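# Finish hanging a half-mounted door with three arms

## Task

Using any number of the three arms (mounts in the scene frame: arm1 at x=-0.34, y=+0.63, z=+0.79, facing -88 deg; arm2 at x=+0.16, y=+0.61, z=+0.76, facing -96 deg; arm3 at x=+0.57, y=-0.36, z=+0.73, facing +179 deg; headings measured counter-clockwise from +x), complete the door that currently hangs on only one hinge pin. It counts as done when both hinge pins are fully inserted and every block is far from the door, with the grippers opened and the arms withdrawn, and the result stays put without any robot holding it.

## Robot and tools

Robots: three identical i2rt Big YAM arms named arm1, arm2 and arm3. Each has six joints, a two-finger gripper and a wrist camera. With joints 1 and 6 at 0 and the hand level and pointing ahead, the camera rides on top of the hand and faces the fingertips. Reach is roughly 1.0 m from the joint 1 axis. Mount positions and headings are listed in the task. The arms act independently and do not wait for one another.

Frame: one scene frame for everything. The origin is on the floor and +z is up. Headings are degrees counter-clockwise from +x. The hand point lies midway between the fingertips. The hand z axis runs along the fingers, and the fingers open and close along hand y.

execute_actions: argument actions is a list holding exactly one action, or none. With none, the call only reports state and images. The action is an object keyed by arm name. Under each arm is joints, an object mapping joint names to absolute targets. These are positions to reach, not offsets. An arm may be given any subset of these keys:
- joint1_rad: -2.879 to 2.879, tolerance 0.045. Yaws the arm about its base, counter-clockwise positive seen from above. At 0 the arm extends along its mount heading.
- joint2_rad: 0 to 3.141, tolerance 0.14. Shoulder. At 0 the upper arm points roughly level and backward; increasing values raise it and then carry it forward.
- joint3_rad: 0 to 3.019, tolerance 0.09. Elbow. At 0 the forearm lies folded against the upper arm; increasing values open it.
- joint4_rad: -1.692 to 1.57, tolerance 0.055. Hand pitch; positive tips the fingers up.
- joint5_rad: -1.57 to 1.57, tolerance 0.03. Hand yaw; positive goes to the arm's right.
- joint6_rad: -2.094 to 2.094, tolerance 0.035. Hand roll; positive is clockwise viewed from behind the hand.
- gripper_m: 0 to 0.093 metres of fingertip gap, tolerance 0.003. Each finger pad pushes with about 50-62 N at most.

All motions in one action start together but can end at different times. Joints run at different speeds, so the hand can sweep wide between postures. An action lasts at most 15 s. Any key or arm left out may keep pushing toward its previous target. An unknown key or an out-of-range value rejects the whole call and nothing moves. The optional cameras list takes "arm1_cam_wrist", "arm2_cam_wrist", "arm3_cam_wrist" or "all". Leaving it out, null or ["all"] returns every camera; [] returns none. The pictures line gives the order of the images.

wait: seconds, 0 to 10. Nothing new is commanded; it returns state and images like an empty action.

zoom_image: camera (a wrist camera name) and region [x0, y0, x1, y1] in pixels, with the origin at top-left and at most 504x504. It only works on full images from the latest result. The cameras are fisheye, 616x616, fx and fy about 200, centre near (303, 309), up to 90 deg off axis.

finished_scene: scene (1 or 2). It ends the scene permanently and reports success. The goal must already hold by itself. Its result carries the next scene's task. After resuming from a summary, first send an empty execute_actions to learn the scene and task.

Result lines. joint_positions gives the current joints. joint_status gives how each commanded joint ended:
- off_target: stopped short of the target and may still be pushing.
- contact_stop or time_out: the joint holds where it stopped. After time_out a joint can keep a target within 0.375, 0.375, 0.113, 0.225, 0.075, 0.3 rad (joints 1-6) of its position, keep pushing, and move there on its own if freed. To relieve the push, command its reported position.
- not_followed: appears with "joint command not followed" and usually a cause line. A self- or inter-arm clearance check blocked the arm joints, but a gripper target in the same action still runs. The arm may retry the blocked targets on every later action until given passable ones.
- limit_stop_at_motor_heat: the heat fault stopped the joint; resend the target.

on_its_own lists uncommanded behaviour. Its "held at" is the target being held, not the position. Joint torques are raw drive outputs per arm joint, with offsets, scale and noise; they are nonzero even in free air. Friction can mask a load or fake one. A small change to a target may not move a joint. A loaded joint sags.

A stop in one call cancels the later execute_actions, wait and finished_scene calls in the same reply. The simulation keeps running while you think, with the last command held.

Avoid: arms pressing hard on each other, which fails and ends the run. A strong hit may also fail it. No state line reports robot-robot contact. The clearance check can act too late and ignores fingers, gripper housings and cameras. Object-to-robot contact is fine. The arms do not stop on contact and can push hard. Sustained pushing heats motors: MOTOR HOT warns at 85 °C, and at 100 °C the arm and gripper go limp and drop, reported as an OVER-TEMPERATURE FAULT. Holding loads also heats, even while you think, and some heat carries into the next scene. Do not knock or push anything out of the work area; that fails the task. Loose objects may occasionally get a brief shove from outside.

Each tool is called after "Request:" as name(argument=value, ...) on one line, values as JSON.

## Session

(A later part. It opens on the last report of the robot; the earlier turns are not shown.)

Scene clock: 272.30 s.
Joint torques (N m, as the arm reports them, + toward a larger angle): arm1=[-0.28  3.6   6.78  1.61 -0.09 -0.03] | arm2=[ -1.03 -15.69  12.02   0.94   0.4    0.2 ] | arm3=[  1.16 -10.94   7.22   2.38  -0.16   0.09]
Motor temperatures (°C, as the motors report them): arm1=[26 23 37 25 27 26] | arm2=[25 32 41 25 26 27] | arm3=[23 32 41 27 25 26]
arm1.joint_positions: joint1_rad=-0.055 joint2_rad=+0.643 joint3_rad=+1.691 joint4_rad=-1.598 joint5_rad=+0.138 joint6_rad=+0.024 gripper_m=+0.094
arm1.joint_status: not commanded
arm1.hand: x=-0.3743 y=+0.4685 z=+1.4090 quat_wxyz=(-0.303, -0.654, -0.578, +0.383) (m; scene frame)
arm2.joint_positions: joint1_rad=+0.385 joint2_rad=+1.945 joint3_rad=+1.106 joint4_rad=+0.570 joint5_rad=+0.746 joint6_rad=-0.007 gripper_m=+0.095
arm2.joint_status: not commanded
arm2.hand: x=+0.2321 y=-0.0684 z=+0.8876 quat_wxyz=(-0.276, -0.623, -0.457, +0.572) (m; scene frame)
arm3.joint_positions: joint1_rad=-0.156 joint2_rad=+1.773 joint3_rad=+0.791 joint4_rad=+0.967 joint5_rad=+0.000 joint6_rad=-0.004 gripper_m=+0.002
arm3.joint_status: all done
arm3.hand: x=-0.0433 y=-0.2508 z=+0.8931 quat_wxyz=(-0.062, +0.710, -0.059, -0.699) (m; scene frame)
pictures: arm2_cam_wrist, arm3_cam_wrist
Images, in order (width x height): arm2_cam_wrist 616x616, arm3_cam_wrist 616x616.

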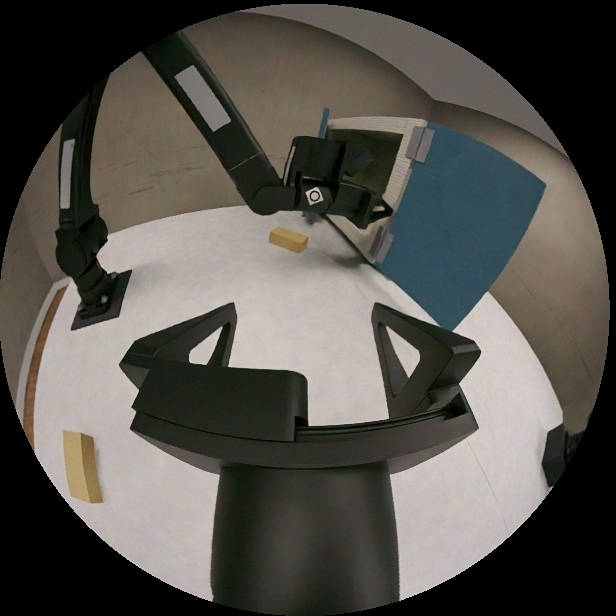

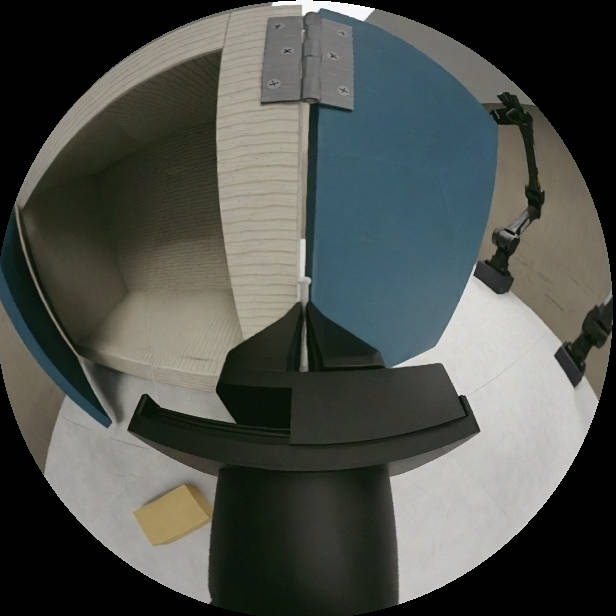

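Request:
execute_actions(actions=[{"arm3":{"joints":{"joint2_rad":1.715,"joint4_rad":0.95}}}], cameras=[])

Request:
execute_actions(actions=[{"arm3":{"joints":{"joint3_rad":0.842}}}], cameras=[])

Request:
execute_actions(actions=[{"arm3":{"joints":{"joint2_rad":1.79,"joint3_rad":0.82,"joint4_rad":0.985}}}], cameras=["arm2_cam_wrist","arm3_cam_wrist"])

Request:
zoom_image(camera="arm2_cam_wrist", region=[360, 190, 420, 270])

Scene clock: 281.73 s.
Joint torques (N m, as the arm reports them, + toward a larger angle): arm1=[-0.28  3.56  6.77  1.62 -0.08 -0.03] | arm2=[ -0.55 -15.59  11.97   0.87   0.36   0.2 ] | arm3=[  1.21 -11.94   7.43   1.53  -0.17   0.06]
Motor temperatures (°C, as the motors report them): arm1=[26 23 37 25 27 26] | arm2=[25 32 42 25 26 27] | arm3=[23 32 41 27 25 26]
arm1.joint_positions: joint1_rad=-0.055 joint2_rad=+0.643 joint3_rad=+1.691 joint4_rad=-1.598 joint5_rad=+0.138 joint6_rad=+0.024 gripper_m=+0.094
arm1.joint_status: not commanded
arm1.hand: x=-0.3743 y=+0.4685 z=+1.4090 quat_wxyz=(-0.303, -0.654, -0.578, +0.383) (m; scene frame)
arm2.joint_positions: joint1_rad=+0.385 joint2_rad=+1.945 joint3_rad=+1.106 joint4_rad=+0.570 joint5_rad=+0.746 joint6_rad=-0.007 gripper_m=+0.095
arm2.joint_status: not commanded
arm2.hand: x=+0.2321 y=-0.0684 z=+0.8876 quat_wxyz=(-0.276, -0.623, -0.457, +0.572) (m; scene frame)
arm3.joint_positions: joint1_rad=-0.156 joint2_rad=+1.730 joint3_rad=+0.791 joint4_rad=+0.957 joint5_rad=+0.000 joint6_rad=-0.004 gripper_m=+0.002
arm3.joint_status: all done
arm3.hand: x=-0.0413 y=-0.2511 z=+0.9163 quat_wxyz=(-0.063, +0.698, -0.058, -0.710) (m; scene frame)
pictures: none
No camera images: the call's "cameras" was empty. Leave "cameras" out to get every camera's image.

Scene clock: 282.40 s.
Joint torques (N m, as the arm reports them, + toward a larger angle): arm1=[-0.25  3.51  6.82  1.65 -0.08 -0.03] | arm2=[ -1.06 -15.42  11.99   0.98   0.4    0.19] | arm3=[  1.27 -12.76  10.36   1.42  -0.14   0.07]
Motor temperatures (°C, as the motors report them): arm1=[26 23 37 25 27 26] | arm2=[25 32 42 25 26 27] | arm3=[23 32 42 27 25 26]
arm1.joint_positions: joint1_rad=-0.055 joint2_rad=+0.643 joint3_rad=+1.691 joint4_rad=-1.598 joint5_rad=+0.138 joint6_rad=+0.024 gripper_m=+0.094
arm1.joint_status: not commanded
arm1.hand: x=-0.3743 y=+0.4685 z=+1.4090 quat_wxyz=(-0.303, -0.654, -0.578, +0.383) (m; scene frame)
arm2.joint_positions: joint1_rad=+0.385 joint2_rad=+1.945 joint3_rad=+1.106 joint4_rad=+0.570 joint5_rad=+0.746 joint6_rad=-0.007 gripper_m=+0.095
arm2.joint_status: not commanded
arm2.hand: x=+0.2321 y=-0.0684 z=+0.8876 quat_wxyz=(-0.276, -0.623, -0.457, +0.572) (m; scene frame)
arm3.joint_positions: joint1_rad=-0.156 joint2_rad=+1.730 joint3_rad=+0.801 joint4_rad=+0.957 joint5_rad=+0.000 joint6_rad=-0.004 gripper_m=+0.002
arm3.joint_status: all done
arm3.hand: x=-0.0443 y=-0.2506 z=+0.9210 quat_wxyz=(-0.063, +0.695, -0.058, -0.714) (m; scene frame)
pictures: none
No camera images: the call's "cameras" was empty. Leave "cameras" out to get every camera's image.

Scene clock: 283.07 s.
Joint torques (N m, as the arm reports them, + toward a larger angle): arm1=[-0.15  3.5   6.78  1.68 -0.08 -0.02] | arm2=[ -0.96 -16.08  11.95   0.97   0.37   0.21] | arm3=[  1.18 -10.14   8.12   2.2   -0.13   0.07]
Motor temperatures (°C, as the motors report them): arm1=[26 23 37 25 27 26] | arm2=[25 32 42 25 26 27] | arm3=[23 32 42 27 25 26]
arm1.joint_positions: joint1_rad=-0.055 joint2_rad=+0.643 joint3_rad=+1.691 joint4_rad=-1.598 joint5_rad=+0.138 joint6_rad=+0.024 gripper_m=+0.094
arm1.joint_status: not commanded
arm1.hand: x=-0.3743 y=+0.4685 z=+1.4090 quat_wxyz=(-0.303, -0.654, -0.578, +0.383) (m; scene frame)
arm2.joint_positions: joint1_rad=+0.385 joint2_rad=+1.945 joint3_rad=+1.106 joint4_rad=+0.570 joint5_rad=+0.746 joint6_rad=-0.007 gripper_m=+0.095
arm2.joint_status: not commanded
arm2.hand: x=+0.2321 y=-0.0684 z=+0.8876 quat_wxyz=(-0.276, -0.623, -0.457, +0.572) (m; scene frame)
arm3.joint_positions: joint1_rad=-0.156 joint2_rad=+1.767 joint3_rad=+0.802 joint4_rad=+0.978 joint5_rad=+0.000 joint6_rad=-0.004 gripper_m=+0.002
arm3.joint_status: all done
arm3.hand: x=-0.0466 y=-0.2502 z=+0.9044 quat_wxyz=(-0.063, +0.700, -0.059, -0.709) (m; scene frame)
pictures: arm2_cam_wrist, arm3_cam_wrist
Images, in order (width x height): arm2_cam_wrist 616x616, arm3_cam_wrist 616x616.

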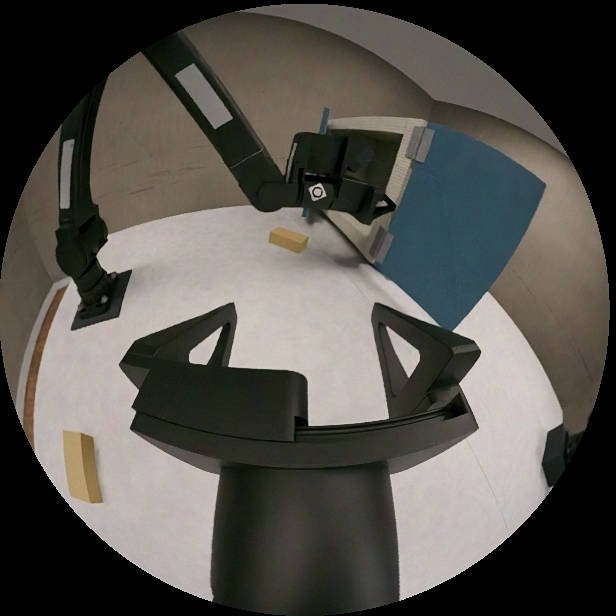

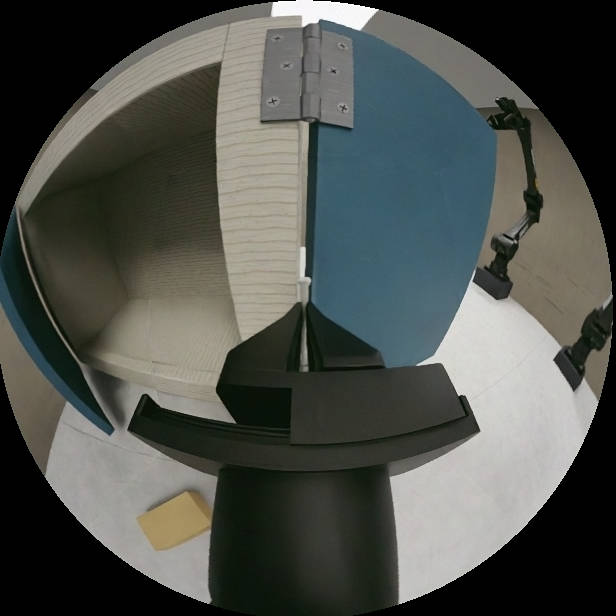

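Region (360, 190, 420, 270) of arm2_cam_wrist's 616x616 image, scaled by 6.300, with more detail than that image has; it fills the left 378 columns of this view, and the rest is white.

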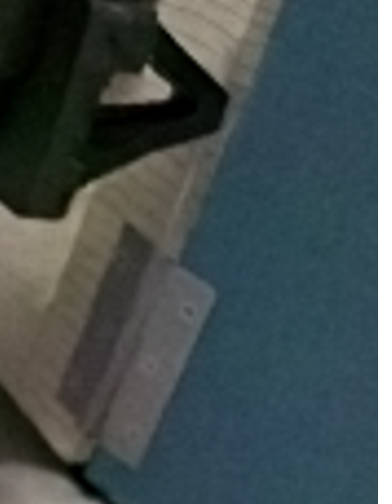

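Request:
execute_actions(actions=[{"arm3":{"joints":{"joint2_rad":1.715,"joint4_rad":0.95}}}], cameras=[])

Request:
execute_actions(actions=[{"arm3":{"joints":{"joint1_rad":-0.173,"joint3_rad":0.845}}}], cameras=[])

Request:
execute_actions(actions=[{"arm3":{"joints":{"joint2_rad":1.79,"joint3_rad":0.825,"joint4_rad":0.985}}}], cameras=["arm2_cam_wrist","arm3_cam_wrist"])

Request:
zoom_image(camera="arm2_cam_wrist", region=[360, 190, 420, 270])

Scene clock: 293.00 s.
Joint torques (N m, as the arm reports them, + toward a larger angle): arm1=[-0.43  3.54  6.83  1.63 -0.08 -0.03] | arm2=[ -1.15 -15.98  12.03   1.04   0.39   0.19] | arm3=[  1.36 -13.01   8.34   1.42  -0.15   0.09]
Motor temperatures (°C, as the motors report them): arm1=[26 23 37 25 27 26] | arm2=[25 32 42 25 26 27] | arm3=[23 32 42 27 25 26]
arm1.joint_positions: joint1_rad=-0.055 joint2_rad=+0.643 joint3_rad=+1.691 joint4_rad=-1.598 joint5_rad=+0.138 joint6_rad=+0.024 gripper_m=+0.094
arm1.joint_status: not commanded
arm1.hand: x=-0.3743 y=+0.4685 z=+1.4090 quat_wxyz=(-0.303, -0.654, -0.578, +0.383) (m; scene frame)
arm2.joint_positions: joint1_rad=+0.385 joint2_rad=+1.945 joint3_rad=+1.106 joint4_rad=+0.570 joint5_rad=+0.746 joint6_rad=-0.007 gripper_m=+0.095
arm2.joint_status: not commanded
arm2.hand: x=+0.2321 y=-0.0684 z=+0.8876 quat_wxyz=(-0.276, -0.623, -0.457, +0.572) (m; scene frame)
arm3.joint_positions: joint1_rad=-0.156 joint2_rad=+1.733 joint3_rad=+0.802 joint4_rad=+0.959 joint5_rad=+0.000 joint6_rad=-0.004 gripper_m=+0.002
arm3.joint_status: all done
arm3.hand: x=-0.0448 y=-0.2505 z=+0.9209 quat_wxyz=(-0.063, +0.694, -0.058, -0.714) (m; scene frame)
pictures: none
No camera images: the call's "cameras" was empty. Leave "cameras" out to get every camera's image.

Scene clock: 293.50 s.
Joint torques (N m, as the arm reports them, + toward a larger angle): arm1=[-0.14  3.47  6.77  1.6  -0.09 -0.03] | arm2=[ -0.81 -15.41  11.91   0.93   0.41   0.21] | arm3=[ -1.06 -13.35  10.44   1.36  -0.15   0.08]
Motor temperatures (°C, as the motors report them): arm1=[26 23 37 25 27 26] | arm2=[25 32 42 25 26 27] | arm3=[23 32 42 27 25 26]
arm1.joint_positions: joint1_rad=-0.055 joint2_rad=+0.643 joint3_rad=+1.691 joint4_rad=-1.598 joint5_rad=+0.138 joint6_rad=+0.024 gripper_m=+0.094
arm1.joint_status: not commanded
arm1.hand: x=-0.3743 y=+0.4685 z=+1.4090 quat_wxyz=(-0.303, -0.654, -0.578, +0.383) (m; scene frame)
arm2.joint_positions: joint1_rad=+0.385 joint2_rad=+1.945 joint3_rad=+1.106 joint4_rad=+0.570 joint5_rad=+0.746 joint6_rad=-0.007 gripper_m=+0.095
arm2.joint_status: not commanded
arm2.hand: x=+0.2321 y=-0.0684 z=+0.8876 quat_wxyz=(-0.276, -0.623, -0.457, +0.572) (m; scene frame)
arm3.joint_positions: joint1_rad=-0.158 joint2_rad=+1.733 joint3_rad=+0.802 joint4_rad=+0.959 joint5_rad=+0.000 joint6_rad=-0.004 gripper_m=+0.002
arm3.joint_status: all done
arm3.hand: x=-0.0446 y=-0.2489 z=+0.9209 quat_wxyz=(-0.064, +0.694, -0.059, -0.714) (m; scene frame)
pictures: none
No camera images: the call's "cameras" was empty. Leave "cameras" out to get every camera's image.

Scene clock: 294.20 s.
Joint torques (N m, as the arm reports them, + toward a larger angle): arm1=[-0.12  3.56  6.77  1.68 -0.08 -0.03] | arm2=[ -0.68 -15.48  12.02   1.02   0.39   0.19] | arm3=[-0.81 -9.4   8.45  2.04 -0.13  0.08]
Motor temperatures (°C, as the motors report them): arm1=[26 23 37 25 27 26] | arm2=[25 32 42 25 26 27] | arm3=[23 32 42 27 25 26]
arm1.joint_positions: joint1_rad=-0.055 joint2_rad=+0.643 joint3_rad=+1.691 joint4_rad=-1.598 joint5_rad=+0.138 joint6_rad=+0.024 gripper_m=+0.094
arm1.joint_status: not commanded
arm1.hand: x=-0.3743 y=+0.4685 z=+1.4090 quat_wxyz=(-0.303, -0.654, -0.578, +0.383) (m; scene frame)
arm2.joint_positions: joint1_rad=+0.385 joint2_rad=+1.945 joint3_rad=+1.106 joint4_rad=+0.570 joint5_rad=+0.746 joint6_rad=-0.007 gripper_m=+0.095
arm2.joint_status: not commanded
arm2.hand: x=+0.2321 y=-0.0684 z=+0.8876 quat_wxyz=(-0.276, -0.623, -0.457, +0.572) (m; scene frame)
arm3.joint_positions: joint1_rad=-0.158 joint2_rad=+1.768 joint3_rad=+0.804 joint4_rad=+0.977 joint5_rad=+0.000 joint6_rad=-0.004 gripper_m=+0.002
arm3.joint_status: all done
arm3.hand: x=-0.0468 y=-0.2485 z=+0.9047 quat_wxyz=(-0.064, +0.700, -0.060, -0.709) (m; scene frame)
pictures: arm2_cam_wrist, arm3_cam_wrist
Images, in order (width x height): arm2_cam_wrist 616x616, arm3_cam_wrist 616x616.

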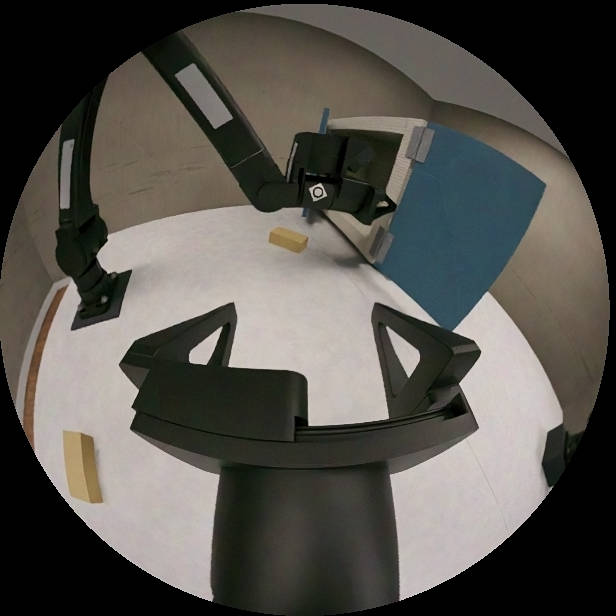

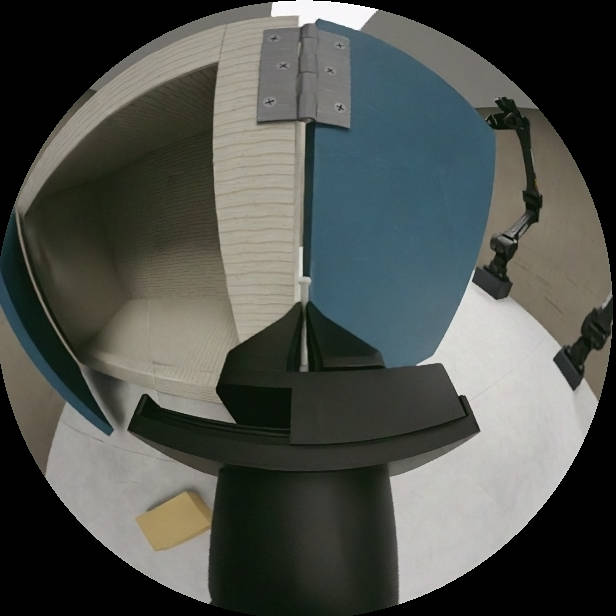

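Region (360, 190, 420, 270) of arm2_cam_wrist's 616x616 image, scaled by 6.300, with more detail than that image has; it fills the left 378 columns of this view, and the rest is white.

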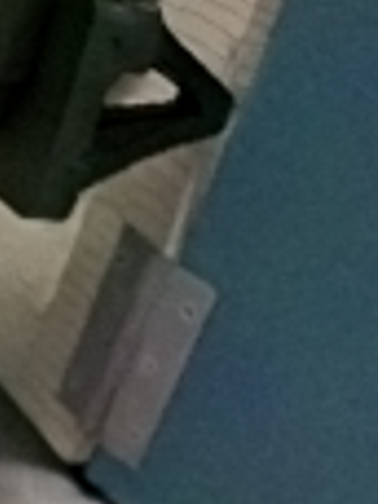

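Request:
execute_actions(actions=[{"arm3":{"joints":{"joint2_rad":1.72,"joint3_rad":0.81,"joint4_rad":0.96}},"arm2":{"joints":{"joint1_rad":0.40,"joint2_rad":2.02,"joint3_rad":1.3,"joint4_rad":0.25,"joint5_rad":0.85,"gripper_m":0.02}}}], cameras=["arm2_cam_wrist"])

Scene clock: 307.53 s.
Joint torques (N m, as the arm reports them, + toward a larger angle): arm1=[-0.17  3.46  6.79  1.63 -0.09 -0.01] | arm2=[  0.85 -15.76  12.31   0.88   0.5    0.25] | arm3=[ -1.09 -12.52   7.3    1.42  -0.16   0.09]
Motor temperatures (°C, as the motors report them): arm1=[26 23 37 25 27 26] | arm2=[25 32 42 25 26 27] | arm3=[23 32 43 27 25 26]
arm1.joint_positions: joint1_rad=-0.055 joint2_rad=+0.643 joint3_rad=+1.691 joint4_rad=-1.598 joint5_rad=+0.138 joint6_rad=+0.024 gripper_m=+0.094
arm1.joint_status: not commanded
arm1.hand: x=-0.3743 y=+0.4685 z=+1.4090 quat_wxyz=(-0.303, -0.654, -0.578, +0.383) (m; scene frame)
arm2.joint_positions: joint1_rad=+0.388 joint2_rad=+2.002 joint3_rad=+1.260 joint4_rad=+0.270 joint5_rad=+0.846 joint6_rad=-0.007 gripper_m=+0.020
arm2.joint_status: all done
arm2.hand: x=+0.2282 y=-0.0900 z=+0.8701 quat_wxyz=(-0.171, -0.639, -0.492, +0.566) (m; scene frame)
arm3.joint_positions: joint1_rad=-0.158 joint2_rad=+1.738 joint3_rad=+0.804 joint4_rad=+0.969 joint5_rad=+0.000 joint6_rad=-0.004 gripper_m=+0.002
arm3.joint_status: all done
arm3.hand: x=-0.0453 y=-0.2488 z=+0.9206 quat_wxyz=(-0.064, +0.692, -0.059, -0.716) (m; scene frame)
pictures: arm2_cam_wrist
Images, in order (width x height): arm2_cam_wrist 616x616.

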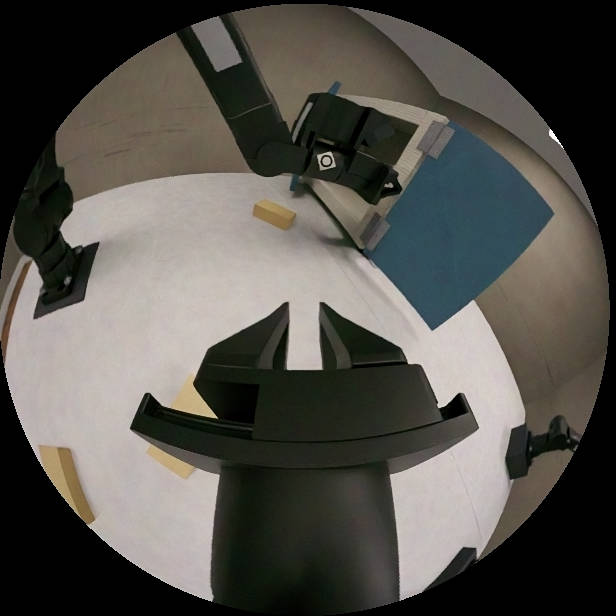

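Request:
zoom_image(camera="arm2_cam_wrist", region=[350, 170, 420, 250])

Region (350, 170, 420, 250) of arm2_cam_wrist's 616x616 image, scaled by 6.300, with more detail than that image has; it fills the left 441 columns of this view, and the rest is white.

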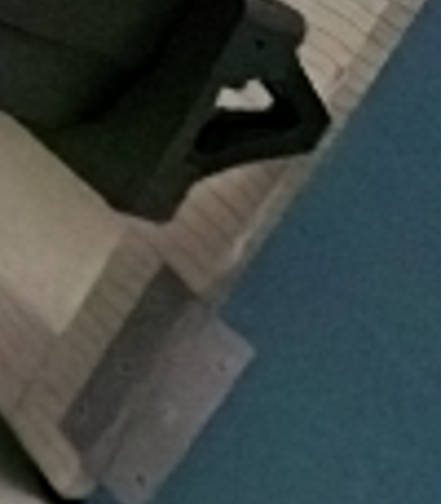

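Request:
execute_actions(actions=[{"arm3":{"joints":{"joint1_rad":-0.142,"joint3_rad":0.855}}}], cameras=[])

Request:
execute_actions(actions=[{"arm3":{"joints":{"joint2_rad":1.795,"joint3_rad":0.835,"joint4_rad":0.985}}}], cameras=["arm2_cam_wrist","arm3_cam_wrist"])

Request:
zoom_image(camera="arm2_cam_wrist", region=[350, 170, 420, 250])

Scene clock: 316.67 s.
Joint torques (N m, as the arm reports them, + toward a larger angle): arm1=[-0.09  3.6   6.76  1.61 -0.1  -0.02] | arm2=[  1.01 -15.8   12.36   0.81   0.51   0.24] | arm3=[  1.61 -13.05  10.34   1.4   -0.17   0.08]
Motor temperatures (°C, as the motors report them): arm1=[26 23 37 25 27 26] | arm2=[25 32 42 25 26 27] | arm3=[23 33 43 27 25 26]
arm1.joint_positions: joint1_rad=-0.055 joint2_rad=+0.643 joint3_rad=+1.691 joint4_rad=-1.598 joint5_rad=+0.138 joint6_rad=+0.024 gripper_m=+0.094
arm1.joint_status: not commanded
arm1.hand: x=-0.3743 y=+0.4685 z=+1.4090 quat_wxyz=(-0.303, -0.654, -0.578, +0.383) (m; scene frame)
arm2.joint_positions: joint1_rad=+0.388 joint2_rad=+2.002 joint3_rad=+1.260 joint4_rad=+0.270 joint5_rad=+0.846 joint6_rad=-0.007 gripper_m=+0.020
arm2.joint_status: not commanded
arm2.hand: x=+0.2282 y=-0.0900 z=+0.8701 quat_wxyz=(-0.171, -0.639, -0.492, +0.566) (m; scene frame)
arm3.joint_positions: joint1_rad=-0.157 joint2_rad=+1.738 joint3_rad=+0.813 joint4_rad=+0.969 joint5_rad=+0.000 joint6_rad=-0.004 gripper_m=+0.002
arm3.joint_status: all done
arm3.hand: x=-0.0482 y=-0.2490 z=+0.9251 quat_wxyz=(-0.064, +0.689, -0.058, -0.720) (m; scene frame)
pictures: none
No camera images: the call's "cameras" was empty. Leave "cameras" out to get every camera's image.

Scene clock: 317.37 s.
Joint torques (N m, as the arm reports them, + toward a larger angle): arm1=[-0.24  3.56  6.8   1.68 -0.09 -0.01] | arm2=[  0.36 -15.86  12.33   0.88   0.52   0.2 ] | arm3=[  1.68 -10.89   8.29   2.12  -0.16   0.05]
Motor temperatures (°C, as the motors report them): arm1=[26 23 37 25 27 26] | arm2=[25 32 42 25 26 27] | arm3=[23 33 43 27 25 26]
arm1.joint_positions: joint1_rad=-0.055 joint2_rad=+0.643 joint3_rad=+1.691 joint4_rad=-1.598 joint5_rad=+0.138 joint6_rad=+0.024 gripper_m=+0.094
arm1.joint_status: not commanded
arm1.hand: x=-0.3743 y=+0.4685 z=+1.4090 quat_wxyz=(-0.303, -0.654, -0.578, +0.383) (m; scene frame)
arm2.joint_positions: joint1_rad=+0.388 joint2_rad=+2.002 joint3_rad=+1.260 joint4_rad=+0.270 joint5_rad=+0.846 joint6_rad=-0.007 gripper_m=+0.020
arm2.joint_status: not commanded
arm2.hand: x=+0.2282 y=-0.0900 z=+0.8701 quat_wxyz=(-0.171, -0.639, -0.492, +0.566) (m; scene frame)
arm3.joint_positions: joint1_rad=-0.157 joint2_rad=+1.776 joint3_rad=+0.814 joint4_rad=+0.977 joint5_rad=+0.000 joint6_rad=-0.004 gripper_m=+0.002
arm3.joint_status: all done
arm3.hand: x=-0.0506 y=-0.2488 z=+0.9049 quat_wxyz=(-0.063, +0.699, -0.059, -0.710) (m; scene frame)
pictures: arm2_cam_wrist, arm3_cam_wrist
Images, in order (width x height): arm2_cam_wrist 616x616, arm3_cam_wrist 616x616.

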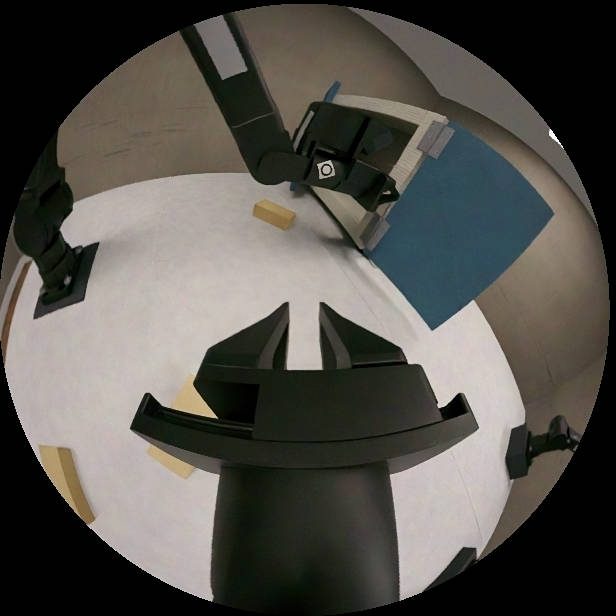

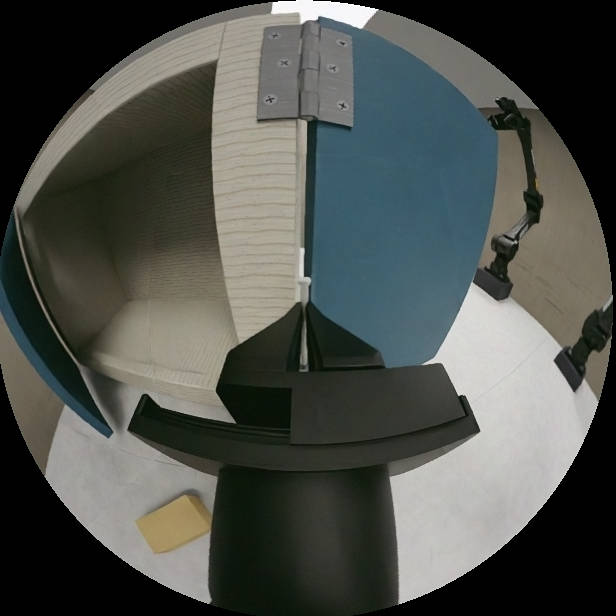

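Region (350, 170, 420, 250) of arm2_cam_wrist's 616x616 image, scaled by 6.300, with more detail than that image has; it fills the left 441 columns of this view, and the rest is white.

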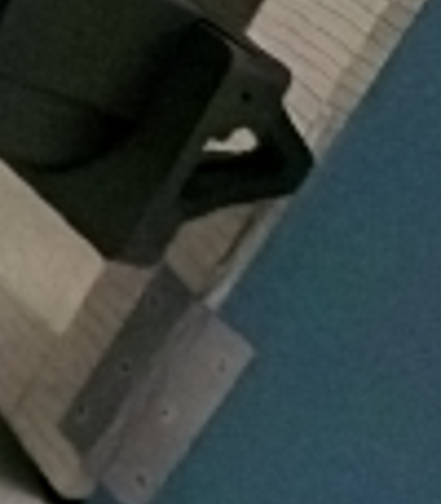

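Request:
execute_actions(actions=[{"arm3":{"joints":{"joint1_rad":-0.135,"joint3_rad":0.80}}}], cameras=["arm2_cam_wrist"])

Request:
zoom_image(camera="arm2_cam_wrist", region=[350, 170, 420, 250])

Scene clock: 324.13 s.
Joint torques (N m, as the arm reports them, + toward a larger angle): arm1=[-0.33  3.7   6.77  1.63 -0.09 -0.03] | arm2=[  0.74 -15.26  12.29   0.94   0.53   0.22] | arm3=[  2.05 -10.35   5.52   2.    -0.15   0.05]
Motor temperatures (°C, as the motors report them): arm1=[26 23 37 25 27 26] | arm2=[25 32 42 25 26 27] | arm3=[23 33 43 27 25 26]
arm1.joint_positions: joint1_rad=-0.055 joint2_rad=+0.643 joint3_rad=+1.691 joint4_rad=-1.598 joint5_rad=+0.138 joint6_rad=+0.024 gripper_m=+0.094
arm1.joint_status: not commanded
arm1.hand: x=-0.3743 y=+0.4685 z=+1.4090 quat_wxyz=(-0.303, -0.654, -0.578, +0.383) (m; scene frame)
arm2.joint_positions: joint1_rad=+0.388 joint2_rad=+2.002 joint3_rad=+1.260 joint4_rad=+0.270 joint5_rad=+0.846 joint6_rad=-0.007 gripper_m=+0.020
arm2.joint_status: not commanded
arm2.hand: x=+0.2282 y=-0.0900 z=+0.8701 quat_wxyz=(-0.171, -0.639, -0.492, +0.566) (m; scene frame)
arm3.joint_positions: joint1_rad=-0.157 joint2_rad=+1.776 joint3_rad=+0.814 joint4_rad=+0.978 joint5_rad=+0.000 joint6_rad=-0.004 gripper_m=+0.002
arm3.joint_status: all done
arm3.hand: x=-0.0504 y=-0.2488 z=+0.9047 quat_wxyz=(-0.063, +0.699, -0.059, -0.710) (m; scene frame)
pictures: arm2_cam_wrist
Images, in order (width x height): arm2_cam_wrist 616x616.

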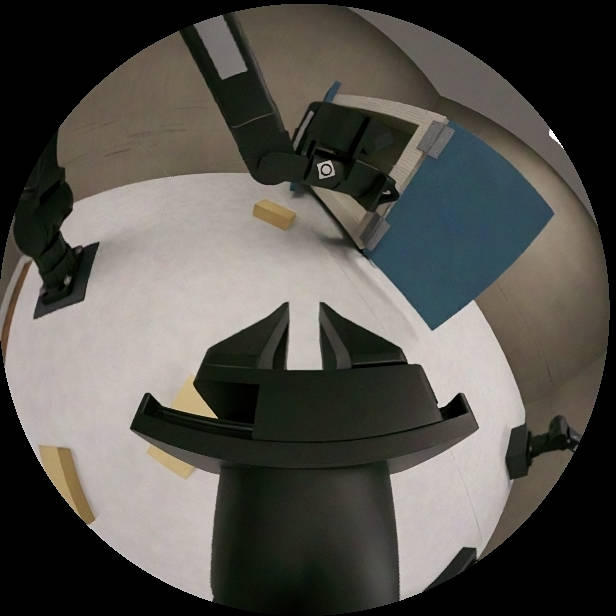

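Region (350, 170, 420, 250) of arm2_cam_wrist's 616x616 image, scaled by 6.300, with more detail than that image has; it fills the left 441 columns of this view, and the rest is white.

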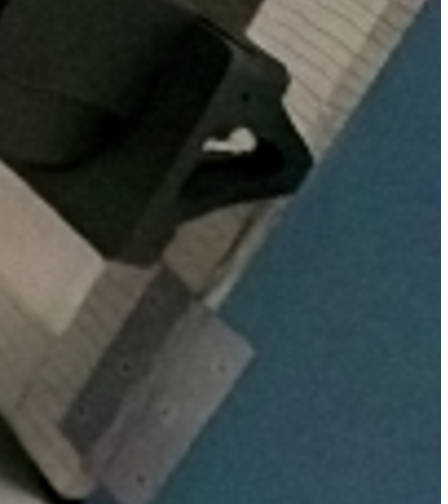

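Request:
execute_actions(actions=[{"arm3":{"joints":{"joint1_rad":-0.140,"joint2_rad":1.72,"joint3_rad":0.795,"joint4_rad":0.96}}}], cameras=[])

Request:
execute_actions(actions=[{"arm3":{"joints":{"joint2_rad":1.78,"joint3_rad":0.81,"joint4_rad":0.985}}}], cameras=["arm2_cam_wrist","arm3_cam_wrist"])

Request:
zoom_image(camera="arm2_cam_wrist", region=[350, 170, 420, 250])

Scene clock: 333.93 s.
Joint torques (N m, as the arm reports them, + toward a larger angle): arm1=[-0.16  3.71  6.75  1.61 -0.09 -0.04] | arm2=[  0.41 -16.01  12.12   0.82   0.54   0.23] | arm3=[  1.1  -13.47   6.51   1.4   -0.15   0.08]
Motor temperatures (°C, as the motors report them): arm1=[26 24 37 25 27 26] | arm2=[25 33 42 25 26 27] | arm3=[23 32 42 27 25 26]
arm1.joint_positions: joint1_rad=-0.055 joint2_rad=+0.643 joint3_rad=+1.691 joint4_rad=-1.598 joint5_rad=+0.138 joint6_rad=+0.024 gripper_m=+0.094
arm1.joint_status: not commanded
arm1.hand: x=-0.3743 y=+0.4685 z=+1.4090 quat_wxyz=(-0.303, -0.654, -0.578, +0.383) (m; scene frame)
arm2.joint_positions: joint1_rad=+0.388 joint2_rad=+2.002 joint3_rad=+1.260 joint4_rad=+0.270 joint5_rad=+0.846 joint6_rad=-0.007 gripper_m=+0.020
arm2.joint_status: not commanded
arm2.hand: x=+0.2282 y=-0.0900 z=+0.8701 quat_wxyz=(-0.171, -0.639, -0.492, +0.566) (m; scene frame)
arm3.joint_positions: joint1_rad=-0.155 joint2_rad=+1.739 joint3_rad=+0.796 joint4_rad=+0.969 joint5_rad=+0.000 joint6_rad=-0.004 gripper_m=+0.002
arm3.joint_status: all done
arm3.hand: x=-0.0435 y=-0.2512 z=+0.9169 quat_wxyz=(-0.063, +0.695, -0.058, -0.714) (m; scene frame)
pictures: none
No camera images: the call's "cameras" was empty. Leave "cameras" out to get every camera's image.

Scene clock: 334.73 s.
Joint torques (N m, as the arm reports them, + toward a larger angle): arm1=[-0.04  3.59  6.74  1.67 -0.09 -0.01] | arm2=[  0.45 -15.69  12.17   0.79   0.5    0.23] | arm3=[  1.35 -10.63   7.85   2.2   -0.14   0.06]
Motor temperatures (°C, as the motors report them): arm1=[26 24 37 25 27 26] | arm2=[25 33 42 25 26 27] | arm3=[23 32 42 27 25 26]
arm1.joint_positions: joint1_rad=-0.055 joint2_rad=+0.643 joint3_rad=+1.691 joint4_rad=-1.598 joint5_rad=+0.138 joint6_rad=+0.024 gripper_m=+0.094
arm1.joint_status: not commanded
arm1.hand: x=-0.3743 y=+0.4685 z=+1.4090 quat_wxyz=(-0.303, -0.654, -0.578, +0.383) (m; scene frame)
arm2.joint_positions: joint1_rad=+0.388 joint2_rad=+2.002 joint3_rad=+1.260 joint4_rad=+0.270 joint5_rad=+0.846 joint6_rad=-0.007 gripper_m=+0.020
arm2.joint_status: not commanded
arm2.hand: x=+0.2282 y=-0.0900 z=+0.8701 quat_wxyz=(-0.171, -0.639, -0.492, +0.566) (m; scene frame)
arm3.joint_positions: joint1_rad=-0.155 joint2_rad=+1.761 joint3_rad=+0.796 joint4_rad=+0.975 joint5_rad=+0.000 joint6_rad=-0.004 gripper_m=+0.002
arm3.joint_status: all done
arm3.hand: x=-0.0447 y=-0.2510 z=+0.9049 quat_wxyz=(-0.062, +0.701, -0.058, -0.708) (m; scene frame)
pictures: arm2_cam_wrist, arm3_cam_wrist
Images, in order (width x height): arm2_cam_wrist 616x616, arm3_cam_wrist 616x616.

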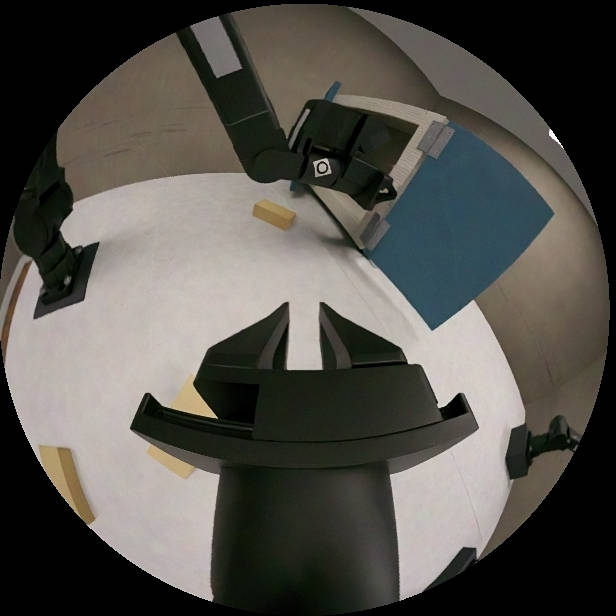

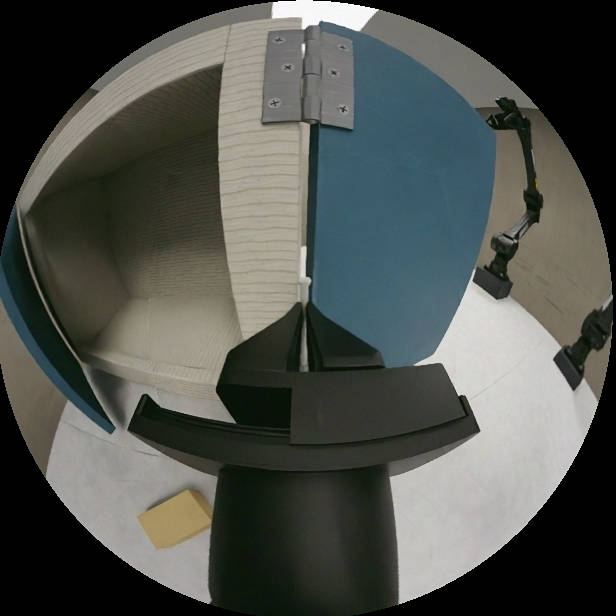

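Region (350, 170, 420, 250) of arm2_cam_wrist's 616x616 image, scaled by 6.300, with more detail than that image has; it fills the left 441 columns of this view, and the rest is white.

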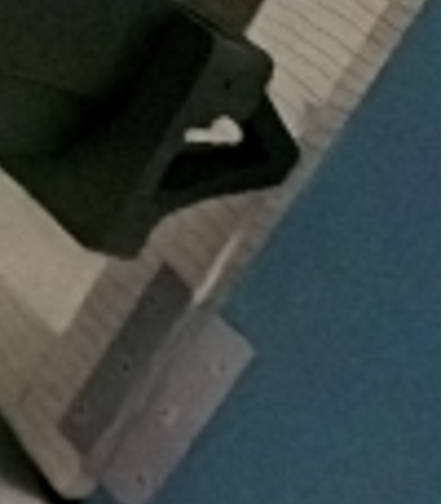

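Request:
execute_actions(actions=[{"arm3":{"joints":{"joint2_rad":1.72,"joint4_rad":0.96}}}], cameras=[])

Request:
execute_actions(actions=[{"arm3":{"joints":{"joint1_rad":-0.134,"joint3_rad":0.85}}}], cameras=[])

Request:
execute_actions(actions=[{"arm3":{"joints":{"joint1_rad":-0.14,"joint2_rad":1.79,"joint3_rad":0.825,"joint4_rad":0.985}}}], cameras=["arm2_cam_wrist","arm3_cam_wrist"])

Request:
zoom_image(camera="arm2_cam_wrist", region=[350, 170, 420, 250])

Scene clock: 344.80 s.
Joint torques (N m, as the arm reports them, + toward a larger angle): arm1=[-0.15  3.73  6.79  1.63 -0.1  -0.01] | arm2=[  0.39 -15.91  12.16   0.83   0.53   0.19] | arm3=[  0.87 -13.28   7.89   1.41  -0.15   0.08]
Motor temperatures (°C, as the motors report them): arm1=[26 24 37 25 27 26] | arm2=[25 33 43 25 26 27] | arm3=[23 32 42 27 25 26]
arm1.joint_positions: joint1_rad=-0.055 joint2_rad=+0.643 joint3_rad=+1.691 joint4_rad=-1.598 joint5_rad=+0.138 joint6_rad=+0.024 gripper_m=+0.094
arm1.joint_status: not commanded
arm1.hand: x=-0.3743 y=+0.4685 z=+1.4090 quat_wxyz=(-0.303, -0.654, -0.578, +0.383) (m; scene frame)
arm2.joint_positions: joint1_rad=+0.388 joint2_rad=+2.002 joint3_rad=+1.260 joint4_rad=+0.270 joint5_rad=+0.846 joint6_rad=-0.007 gripper_m=+0.020
arm2.joint_status: not commanded
arm2.hand: x=+0.2282 y=-0.0900 z=+0.8701 quat_wxyz=(-0.171, -0.639, -0.492, +0.566) (m; scene frame)
arm3.joint_positions: joint1_rad=-0.155 joint2_rad=+1.740 joint3_rad=+0.796 joint4_rad=+0.969 joint5_rad=+0.000 joint6_rad=-0.004 gripper_m=+0.002
arm3.joint_status: all done
arm3.hand: x=-0.0436 y=-0.2512 z=+0.9160 quat_wxyz=(-0.063, +0.696, -0.058, -0.713) (m; scene frame)
pictures: none
No camera images: the call's "cameras" was empty. Leave "cameras" out to get every camera's image.

Scene clock: 345.47 s.
Joint torques (N m, as the arm reports them, + toward a larger angle): arm1=[-0.27  3.49  6.79  1.62 -0.09 -0.02] | arm2=[  0.68 -15.83  12.29   0.72   0.52   0.22] | arm3=[  1.56 -13.31  10.28   1.45  -0.19   0.08]
Motor temperatures (°C, as the motors report them): arm1=[26 24 37 25 27 26] | arm2=[25 33 43 25 26 27] | arm3=[23 32 42 27 25 26]
arm1.joint_positions: joint1_rad=-0.055 joint2_rad=+0.643 joint3_rad=+1.691 joint4_rad=-1.598 joint5_rad=+0.138 joint6_rad=+0.024 gripper_m=+0.094
arm1.joint_status: not commanded
arm1.hand: x=-0.3743 y=+0.4685 z=+1.4090 quat_wxyz=(-0.303, -0.654, -0.578, +0.383) (m; scene frame)
arm2.joint_positions: joint1_rad=+0.388 joint2_rad=+2.002 joint3_rad=+1.260 joint4_rad=+0.270 joint5_rad=+0.846 joint6_rad=-0.007 gripper_m=+0.020
arm2.joint_status: not commanded
arm2.hand: x=+0.2282 y=-0.0900 z=+0.8701 quat_wxyz=(-0.171, -0.639, -0.492, +0.566) (m; scene frame)
arm3.joint_positions: joint1_rad=-0.148 joint2_rad=+1.740 joint3_rad=+0.809 joint4_rad=+0.968 joint5_rad=+0.000 joint6_rad=-0.004 gripper_m=+0.002
arm3.joint_status: all done
arm3.hand: x=-0.0481 y=-0.2551 z=+0.9218 quat_wxyz=(-0.060, +0.692, -0.055, -0.718) (m; scene frame)
pictures: none
No camera images: the call's "cameras" was empty. Leave "cameras" out to get every camera's image.

Scene clock: 346.20 s.
Joint torques (N m, as the arm reports them, + toward a larger angle): arm1=[-0.24  3.51  6.77  1.66 -0.08 -0.02] | arm2=[  0.8  -15.44  12.25   0.77   0.51   0.21] | arm3=[  0.8  -11.2    7.9    2.2   -0.17   0.09]
Motor temperatures (°C, as the motors report them): arm1=[26 24 37 25 27 26] | arm2=[25 33 43 25 26 27] | arm3=[23 32 42 27 25 26]
arm1.joint_positions: joint1_rad=-0.055 joint2_rad=+0.643 joint3_rad=+1.691 joint4_rad=-1.598 joint5_rad=+0.138 joint6_rad=+0.024 gripper_m=+0.094
arm1.joint_status: not commanded
arm1.hand: x=-0.3743 y=+0.4685 z=+1.4090 quat_wxyz=(-0.303, -0.654, -0.578, +0.383) (m; scene frame)
arm2.joint_positions: joint1_rad=+0.388 joint2_rad=+2.002 joint3_rad=+1.260 joint4_rad=+0.270 joint5_rad=+0.846 joint6_rad=-0.007 gripper_m=+0.020
arm2.joint_status: not commanded
arm2.hand: x=+0.2282 y=-0.0900 z=+0.8701 quat_wxyz=(-0.171, -0.639, -0.492, +0.566) (m; scene frame)
arm3.joint_positions: joint1_rad=-0.148 joint2_rad=+1.771 joint3_rad=+0.809 joint4_rad=+0.976 joint5_rad=+0.000 joint6_rad=-0.004 gripper_m=+0.002
arm3.joint_status: all done
arm3.hand: x=-0.0497 y=-0.2548 z=+0.9051 quat_wxyz=(-0.060, +0.700, -0.056, -0.710) (m; scene frame)
pictures: arm2_cam_wrist, arm3_cam_wrist
Images, in order (width x height): arm2_cam_wrist 616x616, arm3_cam_wrist 616x616.

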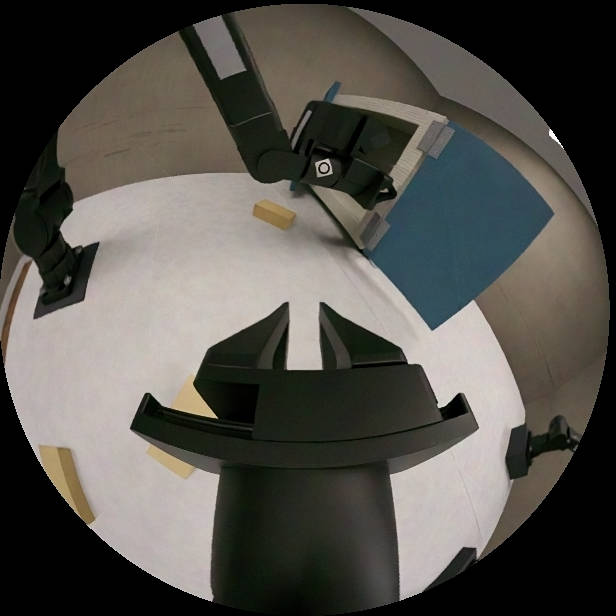

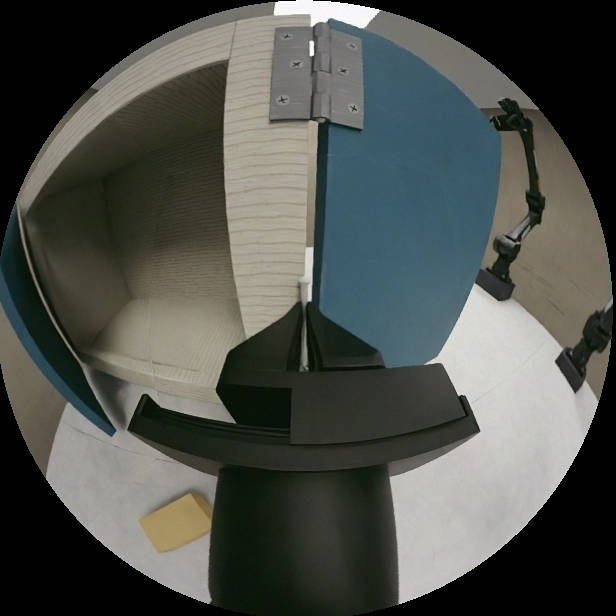

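Region (350, 170, 420, 250) of arm2_cam_wrist's 616x616 image, scaled by 6.300, with more detail than that image has; it fills the left 441 columns of this view, and the rest is white.

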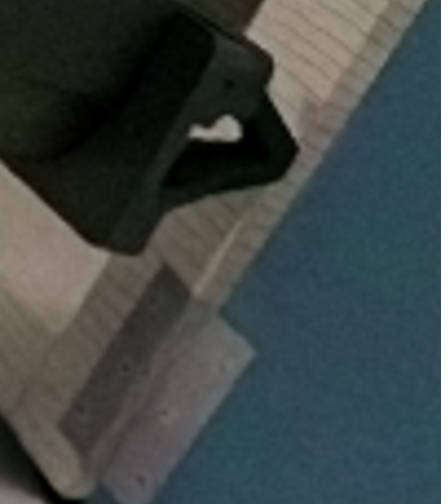

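Request:
execute_actions(actions=[{"arm3":{"joints":{"joint1_rad":-0.17,"joint2_rad":1.55,"joint3_rad":0.62,"joint4_rad":0.95}}}], cameras=[])

Request:
execute_actions(actions=[{"arm3":{"joints":{"joint2_rad":1.70,"joint3_rad":0.54,"joint4_rad":1.17}}}], cameras=["arm3_cam_wrist"])

Request:
zoom_image(camera="arm3_cam_wrist", region=[270, 200, 350, 300])

Scene clock: 360.73 s.
Joint torques (N m, as the arm reports them, + toward a larger angle): arm1=[-0.13  3.63  6.78  1.66 -0.09 -0.02] | arm2=[  0.45 -15.89  12.32   0.88   0.52   0.23] | arm3=[-0.65 -9.81  6.83  1.52 -0.13  0.1 ]
Motor temperatures (°C, as the motors report them): arm1=[26 24 37 25 27 26] | arm2=[25 33 43 25 26 27] | arm3=[23 32 42 27 25 26]
arm1.joint_positions: joint1_rad=-0.055 joint2_rad=+0.643 joint3_rad=+1.691 joint4_rad=-1.598 joint5_rad=+0.138 joint6_rad=+0.024 gripper_m=+0.094
arm1.joint_status: not commanded
arm1.hand: x=-0.3743 y=+0.4685 z=+1.4090 quat_wxyz=(-0.303, -0.654, -0.578, +0.383) (m; scene frame)
arm2.joint_positions: joint1_rad=+0.388 joint2_rad=+2.002 joint3_rad=+1.260 joint4_rad=+0.270 joint5_rad=+0.846 joint6_rad=-0.007 gripper_m=+0.020
arm2.joint_status: not commanded
arm2.hand: x=+0.2282 y=-0.0900 z=+0.8701 quat_wxyz=(-0.171, -0.639, -0.492, +0.566) (m; scene frame)
arm3.joint_positions: joint1_rad=-0.157 joint2_rad=+1.552 joint3_rad=+0.620 joint4_rad=+0.957 joint5_rad=+0.000 joint6_rad=-0.004 gripper_m=+0.002
arm3.joint_status: all done
arm3.hand: x=+0.0219 y=-0.2615 z=+0.9364 quat_wxyz=(-0.063, +0.696, -0.059, -0.713) (m; scene frame)
pictures: none
No camera images: the call's "cameras" was empty. Leave "cameras" out to get every camera's image.

Scene clock: 361.73 s.
Joint torques (N m, as the arm reports them, + toward a larger angle): arm1=[-0.27  3.64  6.8   1.64 -0.09 -0.03] | arm2=[  0.07 -16.3   12.16   0.87   0.52   0.24] | arm3=[-1.   -9.99  5.53  2.62 -0.17  0.07]
Motor temperatures (°C, as the motors report them): arm1=[26 24 37 25 27 26] | arm2=[25 33 43 25 26 27] | arm3=[23 32 42 27 25 26]
arm1.joint_positions: joint1_rad=-0.055 joint2_rad=+0.643 joint3_rad=+1.691 joint4_rad=-1.598 joint5_rad=+0.138 joint6_rad=+0.024 gripper_m=+0.094
arm1.joint_status: not commanded
arm1.hand: x=-0.3743 y=+0.4685 z=+1.4090 quat_wxyz=(-0.303, -0.654, -0.578, +0.383) (m; scene frame)
arm2.joint_positions: joint1_rad=+0.388 joint2_rad=+2.002 joint3_rad=+1.260 joint4_rad=+0.270 joint5_rad=+0.846 joint6_rad=-0.007 gripper_m=+0.020
arm2.joint_status: not commanded
arm2.hand: x=+0.2282 y=-0.0900 z=+0.8701 quat_wxyz=(-0.171, -0.639, -0.492, +0.566) (m; scene frame)
arm3.joint_positions: joint1_rad=-0.157 joint2_rad=+1.707 joint3_rad=+0.537 joint4_rad=+1.148 joint5_rad=+0.000 joint6_rad=-0.004 gripper_m=+0.002
arm3.joint_status: all done
arm3.hand: x=+0.0426 y=-0.2650 z=+0.8660 quat_wxyz=(-0.062, +0.712, -0.060, -0.696) (m; scene frame)
pictures: arm3_cam_wrist
Images, in order (width x height): arm3_cam_wrist 616x616.

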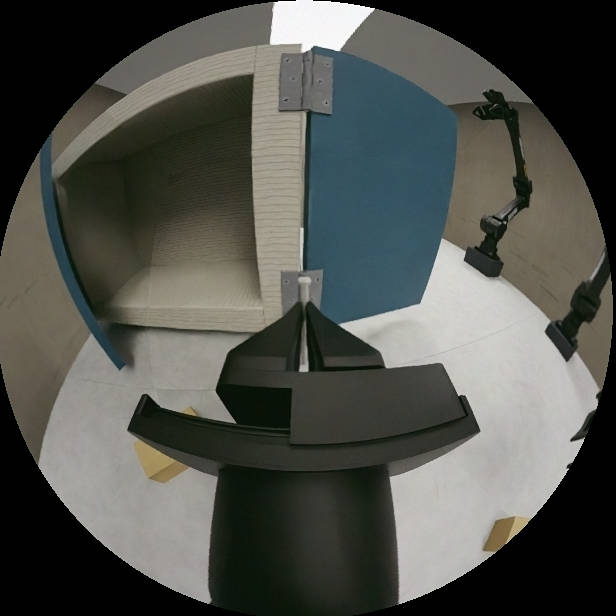

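Region (270, 200, 350, 300) of arm3_cam_wrist's 616x616 image, scaled by 5.040, with more detail than that image has; it fills the left 403 columns of this view, and the rest is white.

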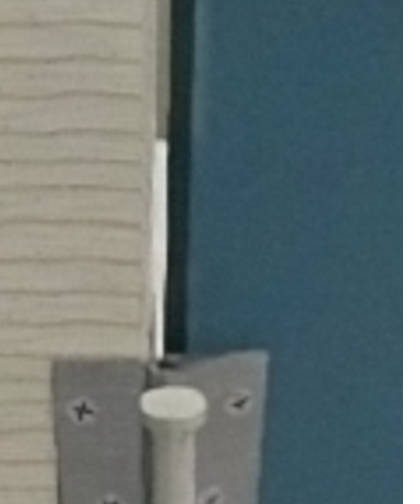

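Request:
execute_actions(actions=[{"arm3":{"joints":{"joint2_rad":1.55,"joint3_rad":0.62,"joint4_rad":0.95}}}], cameras=[])

Request:
execute_actions(actions=[{"arm3":{"joints":{"joint2_rad":1.70,"joint3_rad":0.845,"joint4_rad":0.95}}}], cameras=[])

Request:
execute_actions(actions=[{"arm3":{"joints":{"joint2_rad":1.76,"joint3_rad":0.825,"joint4_rad":0.97}}}], cameras=[])

Scene clock: 374.47 s.
Joint torques (N m, as the arm reports them, + toward a larger angle): arm1=[-0.18  3.58  6.81  1.65 -0.09 -0.03] | arm2=[  0.53 -15.63  12.32   0.9    0.55   0.22] | arm3=[-0.82 -8.57  8.88  1.39 -0.13  0.08]
Motor temperatures (°C, as the motors report them): arm1=[26 24 37 25 27 26] | arm2=[25 33 43 25 26 27] | arm3=[23 32 41 27 25 26]
arm1.joint_positions: joint1_rad=-0.055 joint2_rad=+0.643 joint3_rad=+1.691 joint4_rad=-1.598 joint5_rad=+0.138 joint6_rad=+0.024 gripper_m=+0.094
arm1.joint_status: not commanded
arm1.hand: x=-0.3743 y=+0.4685 z=+1.4090 quat_wxyz=(-0.303, -0.654, -0.578, +0.383) (m; scene frame)
arm2.joint_positions: joint1_rad=+0.388 joint2_rad=+2.002 joint3_rad=+1.260 joint4_rad=+0.270 joint5_rad=+0.846 joint6_rad=-0.007 gripper_m=+0.020
arm2.joint_status: not commanded
arm2.hand: x=+0.2282 y=-0.0900 z=+0.8701 quat_wxyz=(-0.171, -0.639, -0.492, +0.566) (m; scene frame)
arm3.joint_positions: joint1_rad=-0.157 joint2_rad=+1.546 joint3_rad=+0.593 joint4_rad=+0.960 joint5_rad=+0.000 joint6_rad=-0.004 gripper_m=+0.002
arm3.joint_status: all done
arm3.hand: x=+0.0306 y=-0.2630 z=+0.9277 quat_wxyz=(-0.063, +0.702, -0.059, -0.707) (m; scene frame)
pictures: none
No camera images: the call's "cameras" was empty. Leave "cameras" out to get every camera's image.

Scene clock: 375.43 s.
Joint torques (N m, as the arm reports them, + toward a larger angle): arm1=[-0.22  3.63  6.79  1.67 -0.09 -0.02] | arm2=[  0.47 -16.18  12.21   0.89   0.52   0.21] | arm3=[ -0.86 -11.63  10.02   1.44  -0.16   0.08]
Motor temperatures (°C, as the motors report them): arm1=[26 24 37 25 27 26] | arm2=[25 33 43 25 26 27] | arm3=[23 32 42 27 25 26]
arm1.joint_positions: joint1_rad=-0.055 joint2_rad=+0.643 joint3_rad=+1.691 joint4_rad=-1.598 joint5_rad=+0.138 joint6_rad=+0.024 gripper_m=+0.094
arm1.joint_status: not commanded
arm1.hand: x=-0.3743 y=+0.4685 z=+1.4090 quat_wxyz=(-0.303, -0.654, -0.578, +0.383) (m; scene frame)
arm2.joint_positions: joint1_rad=+0.388 joint2_rad=+2.002 joint3_rad=+1.260 joint4_rad=+0.270 joint5_rad=+0.846 joint6_rad=-0.007 gripper_m=+0.020
arm2.joint_status: not commanded
arm2.hand: x=+0.2282 y=-0.0900 z=+0.8701 quat_wxyz=(-0.171, -0.639, -0.492, +0.566) (m; scene frame)
arm3.joint_positions: joint1_rad=-0.157 joint2_rad=+1.700 joint3_rad=+0.809 joint4_rad=+0.956 joint5_rad=+0.000 joint6_rad=-0.004 gripper_m=+0.002
arm3.joint_status: all done
arm3.hand: x=-0.0444 y=-0.2499 z=+0.9433 quat_wxyz=(-0.065, +0.681, -0.057, -0.727) (m; scene frame)
pictures: none
No camera images: the call's "cameras" was empty. Leave "cameras" out to get every camera's image.

Scene clock: 376.17 s.
Joint torques (N m, as the arm reports them, + toward a larger angle): arm1=[-0.35  3.58  6.76  1.63 -0.08 -0.02] | arm2=[  0.65 -15.8   12.25   0.9    0.52   0.23] | arm3=[ -0.86 -11.24   8.24   2.19  -0.14   0.08]
Motor temperatures (°C, as the motors report them): arm1=[26 24 37 25 27 26] | arm2=[25 33 43 25 26 27] | arm3=[23 32 42 27 25 26]
arm1.joint_positions: joint1_rad=-0.055 joint2_rad=+0.643 joint3_rad=+1.691 joint4_rad=-1.598 joint5_rad=+0.138 joint6_rad=+0.024 gripper_m=+0.094
arm1.joint_status: not commanded
arm1.hand: x=-0.3743 y=+0.4685 z=+1.4090 quat_wxyz=(-0.303, -0.654, -0.578, +0.383) (m; scene frame)
arm2.joint_positions: joint1_rad=+0.388 joint2_rad=+2.002 joint3_rad=+1.260 joint4_rad=+0.270 joint5_rad=+0.846 joint6_rad=-0.007 gripper_m=+0.020
arm2.joint_status: not commanded
arm2.hand: x=+0.2282 y=-0.0900 z=+0.8701 quat_wxyz=(-0.171, -0.639, -0.492, +0.566) (m; scene frame)
arm3.joint_positions: joint1_rad=-0.157 joint2_rad=+1.754 joint3_rad=+0.809 joint4_rad=+0.956 joint5_rad=+0.000 joint6_rad=-0.004 gripper_m=+0.002
arm3.joint_status: all done
arm3.hand: x=-0.0481 y=-0.2492 z=+0.9104 quat_wxyz=(-0.063, +0.701, -0.059, -0.708) (m; scene frame)
pictures: none
No camera images: the call's "cameras" was empty. Leave "cameras" out to get every camera's image.


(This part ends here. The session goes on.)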